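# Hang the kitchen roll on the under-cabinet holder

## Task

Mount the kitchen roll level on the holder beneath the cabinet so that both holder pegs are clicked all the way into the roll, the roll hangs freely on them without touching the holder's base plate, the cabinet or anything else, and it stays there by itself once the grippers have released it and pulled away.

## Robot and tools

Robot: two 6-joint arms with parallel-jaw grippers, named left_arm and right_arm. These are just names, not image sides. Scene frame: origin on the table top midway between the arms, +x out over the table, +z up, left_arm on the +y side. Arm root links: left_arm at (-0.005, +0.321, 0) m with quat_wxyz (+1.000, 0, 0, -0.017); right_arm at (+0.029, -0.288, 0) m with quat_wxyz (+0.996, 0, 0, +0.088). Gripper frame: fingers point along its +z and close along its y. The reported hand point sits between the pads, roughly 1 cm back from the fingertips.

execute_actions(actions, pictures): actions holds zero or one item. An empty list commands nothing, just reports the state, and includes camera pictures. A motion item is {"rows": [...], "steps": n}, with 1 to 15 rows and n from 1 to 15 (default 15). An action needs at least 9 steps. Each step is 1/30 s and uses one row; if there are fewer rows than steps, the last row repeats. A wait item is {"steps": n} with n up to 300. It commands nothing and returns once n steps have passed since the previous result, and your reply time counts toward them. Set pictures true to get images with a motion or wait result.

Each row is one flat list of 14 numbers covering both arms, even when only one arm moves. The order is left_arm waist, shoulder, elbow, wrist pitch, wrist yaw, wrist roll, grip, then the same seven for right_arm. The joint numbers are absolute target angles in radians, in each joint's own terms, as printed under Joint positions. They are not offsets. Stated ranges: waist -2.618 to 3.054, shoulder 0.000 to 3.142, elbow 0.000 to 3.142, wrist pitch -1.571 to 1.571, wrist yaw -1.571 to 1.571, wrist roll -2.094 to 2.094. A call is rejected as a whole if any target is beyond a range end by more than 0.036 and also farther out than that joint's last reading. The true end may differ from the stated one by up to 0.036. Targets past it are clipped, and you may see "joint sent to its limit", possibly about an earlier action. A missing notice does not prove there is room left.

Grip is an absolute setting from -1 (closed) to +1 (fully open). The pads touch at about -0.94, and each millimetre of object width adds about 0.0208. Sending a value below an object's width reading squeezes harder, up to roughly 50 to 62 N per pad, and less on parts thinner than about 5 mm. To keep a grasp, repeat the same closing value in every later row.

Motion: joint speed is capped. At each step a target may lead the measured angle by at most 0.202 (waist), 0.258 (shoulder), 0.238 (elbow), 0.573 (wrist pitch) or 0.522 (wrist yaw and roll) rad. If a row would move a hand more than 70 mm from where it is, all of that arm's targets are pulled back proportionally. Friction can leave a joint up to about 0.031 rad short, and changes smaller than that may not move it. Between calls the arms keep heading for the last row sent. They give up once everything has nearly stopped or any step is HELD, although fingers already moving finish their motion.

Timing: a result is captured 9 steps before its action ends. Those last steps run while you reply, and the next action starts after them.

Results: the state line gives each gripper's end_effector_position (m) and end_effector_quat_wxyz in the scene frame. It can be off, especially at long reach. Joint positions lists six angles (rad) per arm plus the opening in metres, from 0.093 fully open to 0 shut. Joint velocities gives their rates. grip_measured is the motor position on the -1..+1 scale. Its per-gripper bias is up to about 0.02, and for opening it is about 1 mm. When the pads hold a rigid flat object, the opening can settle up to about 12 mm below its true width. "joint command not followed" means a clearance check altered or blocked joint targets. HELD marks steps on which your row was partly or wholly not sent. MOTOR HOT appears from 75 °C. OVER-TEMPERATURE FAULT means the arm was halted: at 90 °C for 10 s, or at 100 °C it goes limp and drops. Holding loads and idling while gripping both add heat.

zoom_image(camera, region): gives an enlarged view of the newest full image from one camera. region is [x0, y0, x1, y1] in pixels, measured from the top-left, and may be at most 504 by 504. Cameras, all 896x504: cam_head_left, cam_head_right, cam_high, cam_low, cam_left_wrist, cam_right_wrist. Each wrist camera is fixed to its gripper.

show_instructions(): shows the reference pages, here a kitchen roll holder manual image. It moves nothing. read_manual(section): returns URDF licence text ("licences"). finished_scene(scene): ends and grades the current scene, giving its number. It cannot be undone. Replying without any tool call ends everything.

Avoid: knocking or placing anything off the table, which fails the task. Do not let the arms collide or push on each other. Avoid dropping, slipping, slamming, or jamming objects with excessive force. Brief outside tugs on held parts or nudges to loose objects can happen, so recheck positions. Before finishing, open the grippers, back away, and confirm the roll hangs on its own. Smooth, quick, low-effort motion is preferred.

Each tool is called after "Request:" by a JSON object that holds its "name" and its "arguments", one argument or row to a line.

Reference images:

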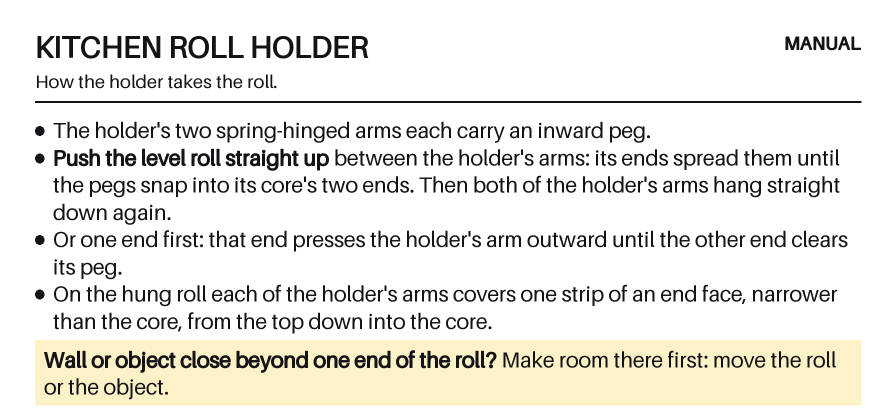

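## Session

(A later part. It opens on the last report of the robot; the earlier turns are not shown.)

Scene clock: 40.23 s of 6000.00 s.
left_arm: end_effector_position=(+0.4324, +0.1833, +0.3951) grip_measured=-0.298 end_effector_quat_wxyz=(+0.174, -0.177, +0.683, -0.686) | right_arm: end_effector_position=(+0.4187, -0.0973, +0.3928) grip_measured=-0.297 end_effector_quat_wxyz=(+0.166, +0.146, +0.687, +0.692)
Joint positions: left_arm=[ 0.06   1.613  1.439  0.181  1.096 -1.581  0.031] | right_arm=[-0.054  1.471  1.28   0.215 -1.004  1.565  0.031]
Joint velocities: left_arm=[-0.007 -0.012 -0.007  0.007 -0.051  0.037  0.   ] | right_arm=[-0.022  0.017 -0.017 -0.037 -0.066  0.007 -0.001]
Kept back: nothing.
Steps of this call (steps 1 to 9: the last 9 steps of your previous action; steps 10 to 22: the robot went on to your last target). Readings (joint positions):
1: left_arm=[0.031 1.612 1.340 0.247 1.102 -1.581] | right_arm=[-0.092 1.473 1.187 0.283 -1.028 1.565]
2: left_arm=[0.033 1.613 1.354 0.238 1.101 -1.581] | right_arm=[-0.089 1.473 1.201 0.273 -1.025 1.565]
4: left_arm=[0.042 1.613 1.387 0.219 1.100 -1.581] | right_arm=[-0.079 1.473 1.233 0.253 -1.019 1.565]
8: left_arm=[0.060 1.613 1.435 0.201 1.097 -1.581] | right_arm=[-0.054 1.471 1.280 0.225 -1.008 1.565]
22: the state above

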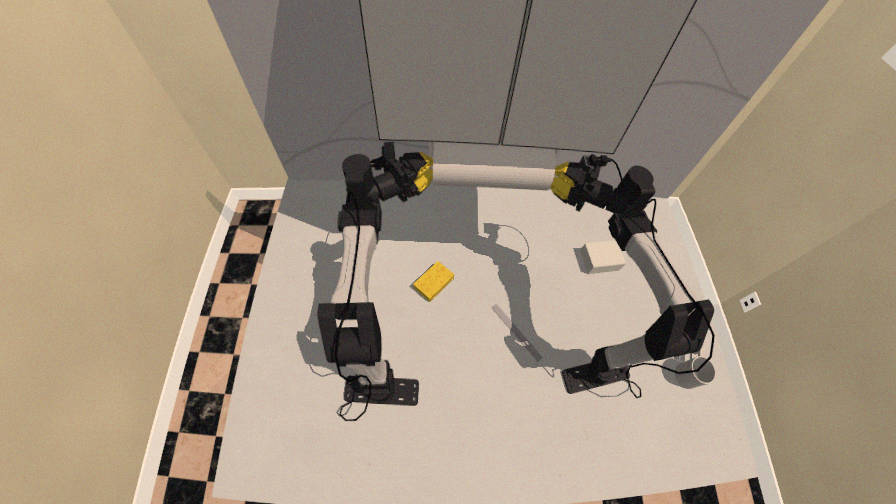

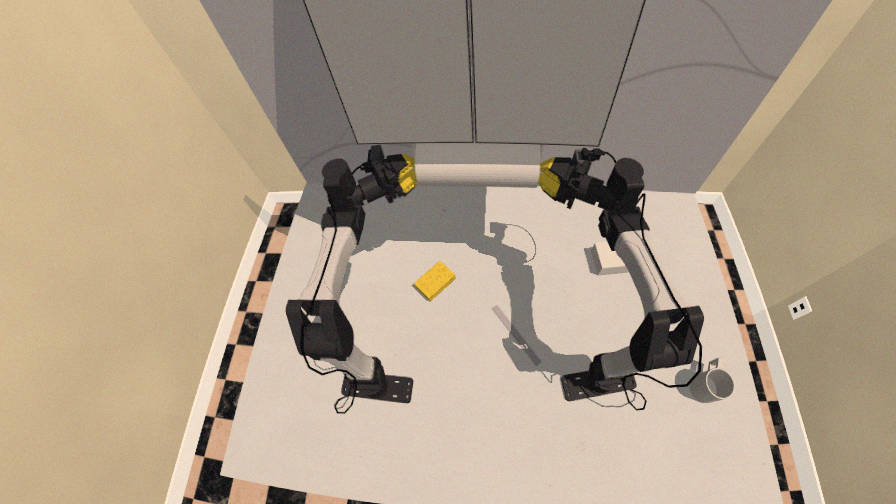

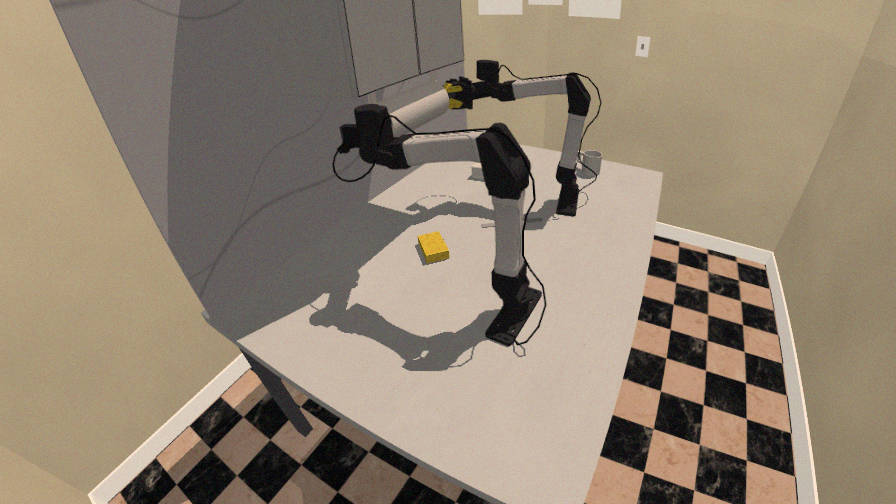

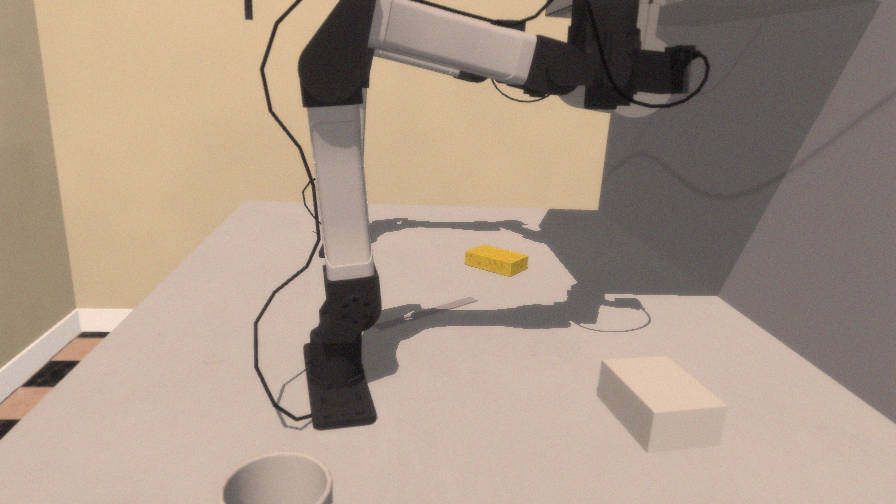

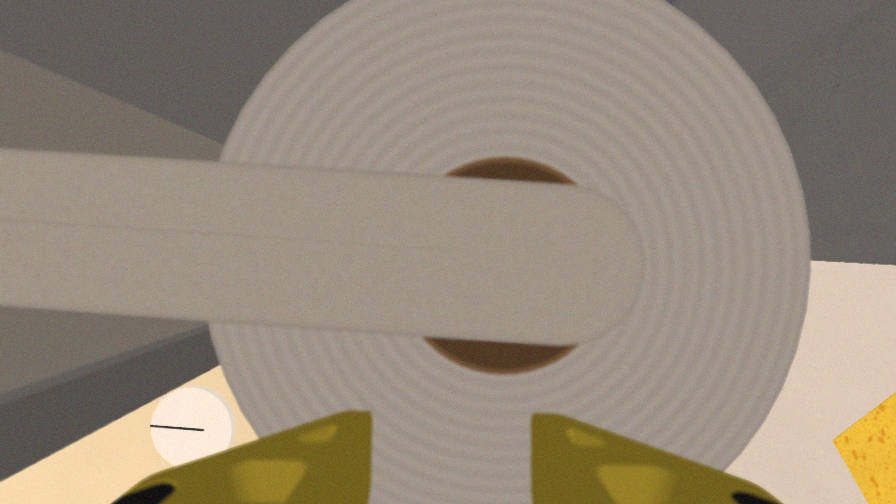

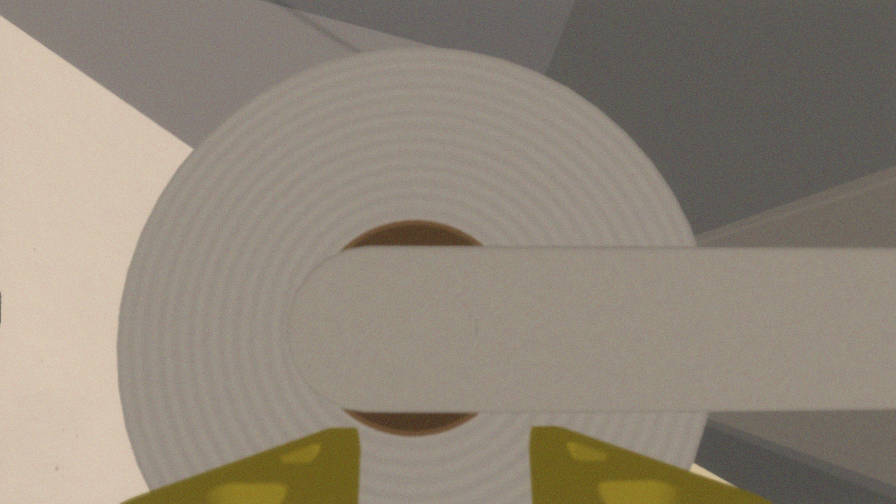

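Request:
{"name": "execute_actions", "arguments": {
  "actions": [
    {"rows":[[-0.035,1.6,1.42,0.208,1.26,-1.57,-0.3,0.028,1.457,1.26,0.22,-1.09,1.57,-0.3],[-0.035,1.6,1.405,0.208,1.26,-1.57,-0.3,0.028,1.457,1.24,0.22,-1.09,1.57,-0.3],[-0.035,1.6,1.405,0.208,1.26,-1.57,-0.3,0.028,1.457,1.24,0.22,-1.09,1.57,-0.3],[-0.035,1.6,1.405,0.208,1.26,-1.57,-0.3,0.028,1.457,1.24,0.22,-1.09,1.57,-0.3],[-0.02,1.6,1.405,0.208,1.24,-1.57,-0.3,0.015,1.457,1.24,0.22,-1.08,1.57,-0.3],[0.0,1.6,1.405,0.208,1.21,-1.57,-0.3,0.0,1.457,1.24,0.22,-1.06,1.57,-0.3],[0.02,1.6,1.405,0.208,1.18,-1.57,-0.3,-0.017,1.457,1.24,0.22,-1.04,1.57,-0.3],[0.04,1.6,1.405,0.208,1.15,-1.57,-0.3,-0.035,1.457,1.24,0.22,-1.03,1.57,-0.3],[0.055,1.6,1.405,0.208,1.13,-1.57,-0.3,-0.05,1.457,1.24,0.22,-1.02,1.57,-0.3],[0.07,1.6,1.405,0.208,1.14,-1.57,-0.3,-0.065,1.457,1.24,0.22,-1.03,1.57,-0.3],[0.09,1.59,1.4,0.208,1.17,-1.57,-0.3,-0.085,1.45,1.235,0.22,-1.06,1.57,-0.3],[0.12,1.58,1.39,0.208,1.21,-1.57,-0.3,-0.115,1.44,1.22,0.22,-1.1,1.57,-0.3],[0.16,1.57,1.38,0.208,1.26,-1.57,-0.3,-0.155,1.43,1.21,0.22,-1.15,1.57,-0.3],[0.2,1.56,1.37,0.208,1.3,-1.57,-0.3,-0.2,1.42,1.2,0.22,-1.2,1.57,-0.3],[0.25,1.55,1.36,0.208,1.35,-1.57,-0.3,-0.25,1.41,1.19,0.22,-1.25,1.57,-0.3]]}
  ]
}}

Request:
{"name": "execute_actions", "arguments": {
  "actions": [
    {"rows":[[0.35,1.5,1.3,0.208,1.35,-1.57,-0.3,-0.35,1.36,1.14,0.22,-1.3,1.57,-0.3],[0.4,1.45,1.25,0.208,1.35,-1.57,-0.3,-0.4,1.31,1.1,0.22,-1.3,1.57,-0.3],[0.45,1.4,1.2,0.208,1.35,-1.57,-0.3,-0.45,1.26,1.05,0.22,-1.3,1.57,-0.3],[0.5,1.3,1.1,0.208,1.35,-1.57,-0.3,-0.5,1.2,1.0,0.22,-1.3,1.57,-0.3],[0.5,1.1,0.9,0.208,1.35,-1.57,-0.3,-0.55,1.0,0.8,0.22,-1.3,1.57,-0.3]]}
  ]
}}

Request:
{"name": "execute_actions", "arguments": {
  "actions": [
    {"steps":20}
  ],
  "pictures": true
}}

Scene clock: 41.57 s of 6000.00 s.
left_arm: end_effector_position=(+0.4334, +0.1842, +0.3836) grip_measured=-0.298 end_effector_quat_wxyz=(+0.166, -0.189, +0.685, -0.684) | right_arm: end_effector_position=(+0.4187, -0.0979, +0.3852) grip_measured=-0.297 end_effector_quat_wxyz=(+0.161, +0.154, +0.689, +0.690)
Joint positions: left_arm=[ 0.062  1.613  1.412  0.178  1.093 -1.581  0.031] | right_arm=[-0.054  1.467  1.26   0.213 -1.     1.565  0.031]
Joint velocities: left_arm=[ 0.032  0.002 -0.071  0.007 -0.037 -0.022  0.   ] | right_arm=[ 0.012  0.002 -0.071 -0.066  0.007 -0.022 -0.001]
Steps of this call (steps 1 to 15: the robot went on to your last target; steps 16 to 34: nothing new was sent; steps 35 to 40: the first 6 steps of this action). Readings (joint positions):
35: left_arm=[0.060 1.613 1.437 0.181 1.096 -1.581] | right_arm=[-0.054 1.471 1.280 0.215 -1.004 1.565]
36: left_arm=[0.060 1.613 1.433 0.182 1.096 -1.581] | right_arm=[-0.054 1.470 1.277 0.216 -1.003 1.565]
38: left_arm=[0.060 1.613 1.421 0.181 1.096 -1.581] | right_arm=[-0.054 1.467 1.267 0.216 -1.003 1.565]
40: the state above

Scene clock: 42.07 s of 6000.00 s.
left_arm: end_effector_position=(+0.3574, +0.3267, +0.3631) grip_measured=-0.298 end_effector_quat_wxyz=(+0.247, -0.280, +0.654, -0.658) | right_arm: end_effector_position=(+0.3668, -0.2424, +0.3617) grip_measured=-0.297 end_effector_quat_wxyz=(+0.243, +0.239, +0.665, +0.664)
Joint positions: left_arm=[ 0.51   1.306  1.065  0.198  1.283 -1.576  0.031] | right_arm=[-0.524  1.175  0.953  0.223 -1.223  1.565  0.031]
Joint velocities: left_arm=[ 0.818 -2.488 -2.513 -0.051  0.154  0.007 -0.   ] | right_arm=[-1.175 -2.552 -2.332 -0.037 -0.227 -0.007  0.   ]
Steps of this call (steps 1 to 9: the last 9 steps of your previous action; steps 10 to 15: the first 6 steps of this action). Readings (joint positions):
10: left_arm=[0.205 1.573 1.371 0.190 1.238 -1.578] | right_arm=[-0.207 1.432 1.213 0.217 -1.146 1.565]
11: left_arm=[0.267 1.545 1.336 0.193 1.259 -1.578] | right_arm=[-0.273 1.404 1.183 0.218 -1.175 1.565]
13: left_arm=[0.409 1.458 1.232 0.197 1.279 -1.577] | right_arm=[-0.412 1.322 1.097 0.217 -1.210 1.565]
15: the state above

Scene clock: 42.73 s of 6000.00 s.
left_arm: end_effector_position=(+0.3021, +0.2937, +0.3678) grip_measured=-0.298 end_effector_quat_wxyz=(+0.251, -0.233, +0.665, -0.664) | right_arm: end_effector_position=(+0.3190, -0.2293, +0.3599) grip_measured=-0.297 end_effector_quat_wxyz=(+0.250, +0.205, +0.671, +0.667)
Joint positions: left_arm=[ 0.504  1.089  0.916  0.204  1.343 -1.576  0.031] | right_arm=[-0.555  0.994  0.826  0.227 -1.293  1.565  0.031]
Joint velocities: left_arm=[-0.002  0.012  0.027 -0.022  0.066  0.037 -0.   ] | right_arm=[-0.027 -0.007 -0.007 -0.022  0.081 -0.022 -0.001]
Kept back: nothing.
Steps of this call (steps 1 to 9: the last 9 steps of your previous action; steps 10 to 20: the robot went on to your last target). Readings (joint positions):
1: left_arm=[0.524 1.224 0.991 0.193 1.291 -1.576] | right_arm=[-0.551 1.096 0.886 0.219 -1.236 1.565]
2: left_arm=[0.521 1.160 0.944 0.188 1.306 -1.576] | right_arm=[-0.556 1.040 0.847 0.217 -1.251 1.565]
4: left_arm=[0.507 1.098 0.920 0.191 1.330 -1.576] | right_arm=[-0.555 0.996 0.829 0.220 -1.275 1.565]
8: left_arm=[0.504 1.089 0.918 0.204 1.341 -1.576] | right_arm=[-0.555 0.994 0.826 0.227 -1.287 1.565]
20: the state above

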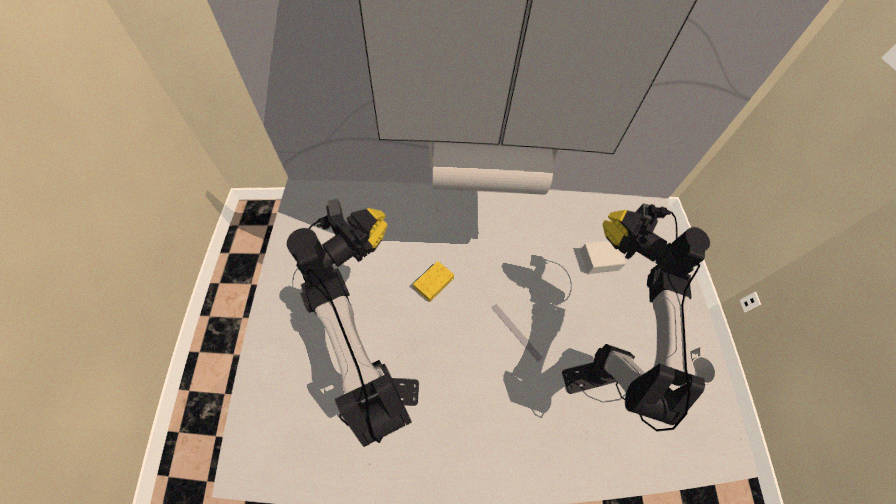

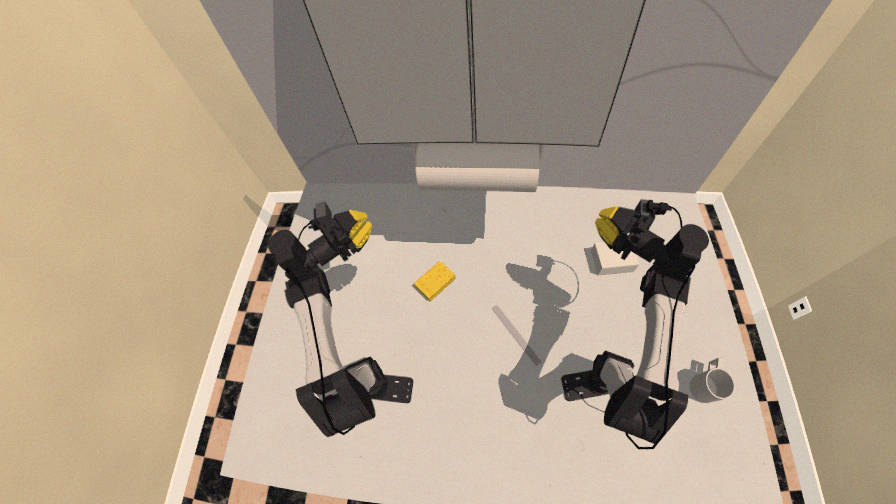

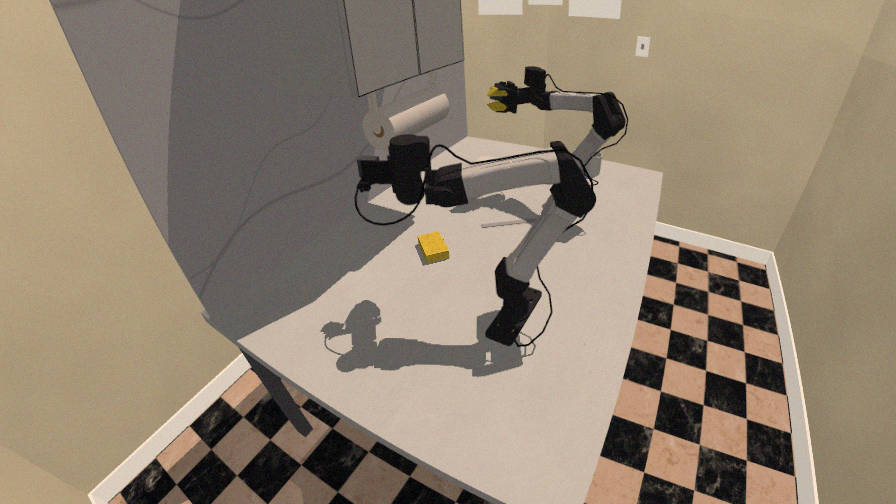

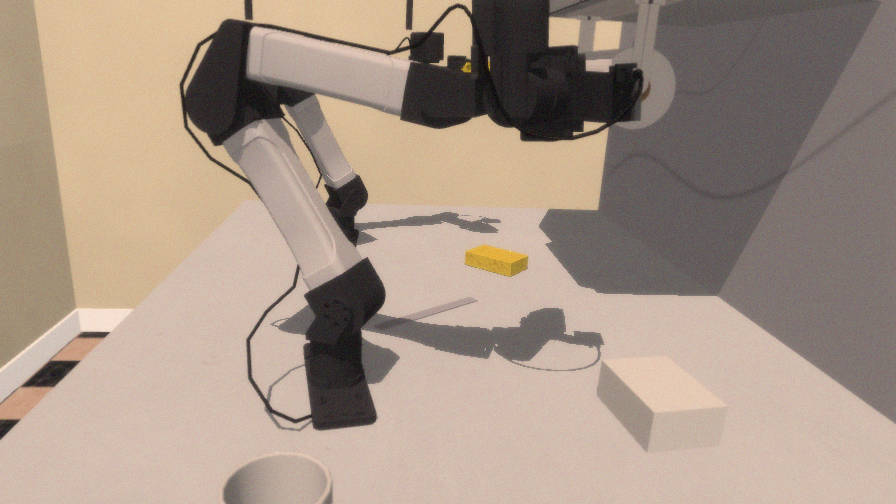

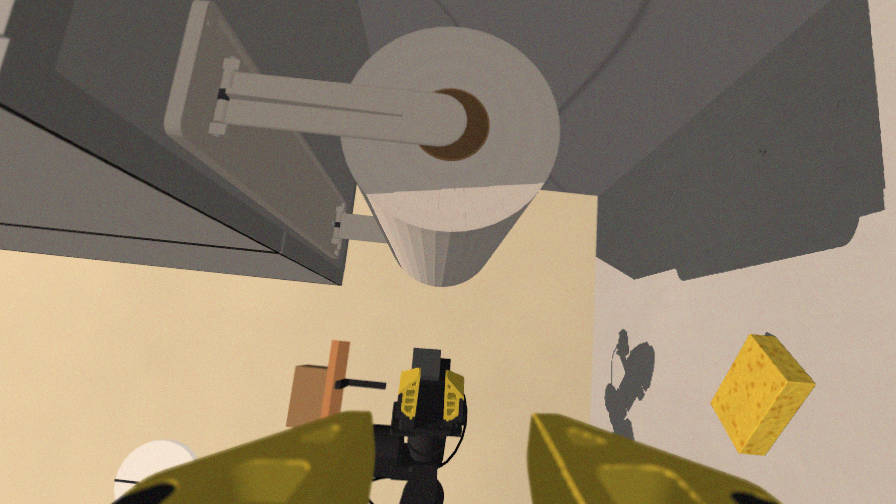

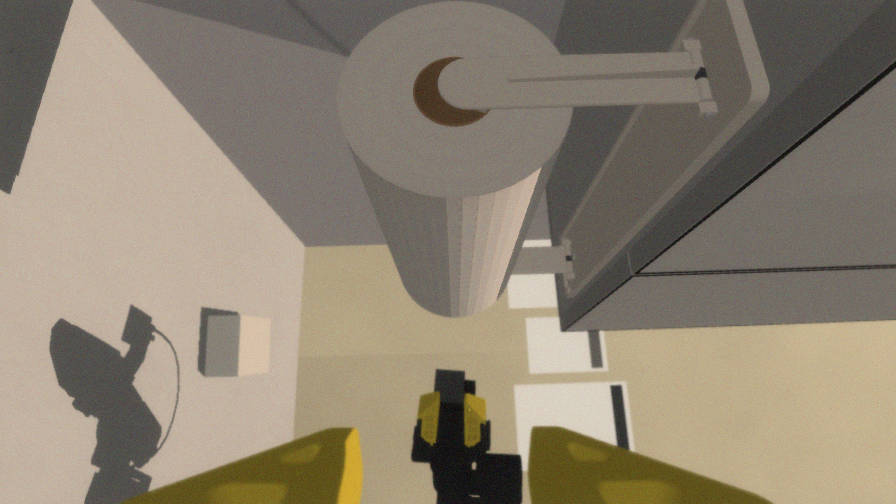

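Request:
{"name": "finished_scene", "arguments": {
  "scene": 1
}}

The scene is finished: the task was done.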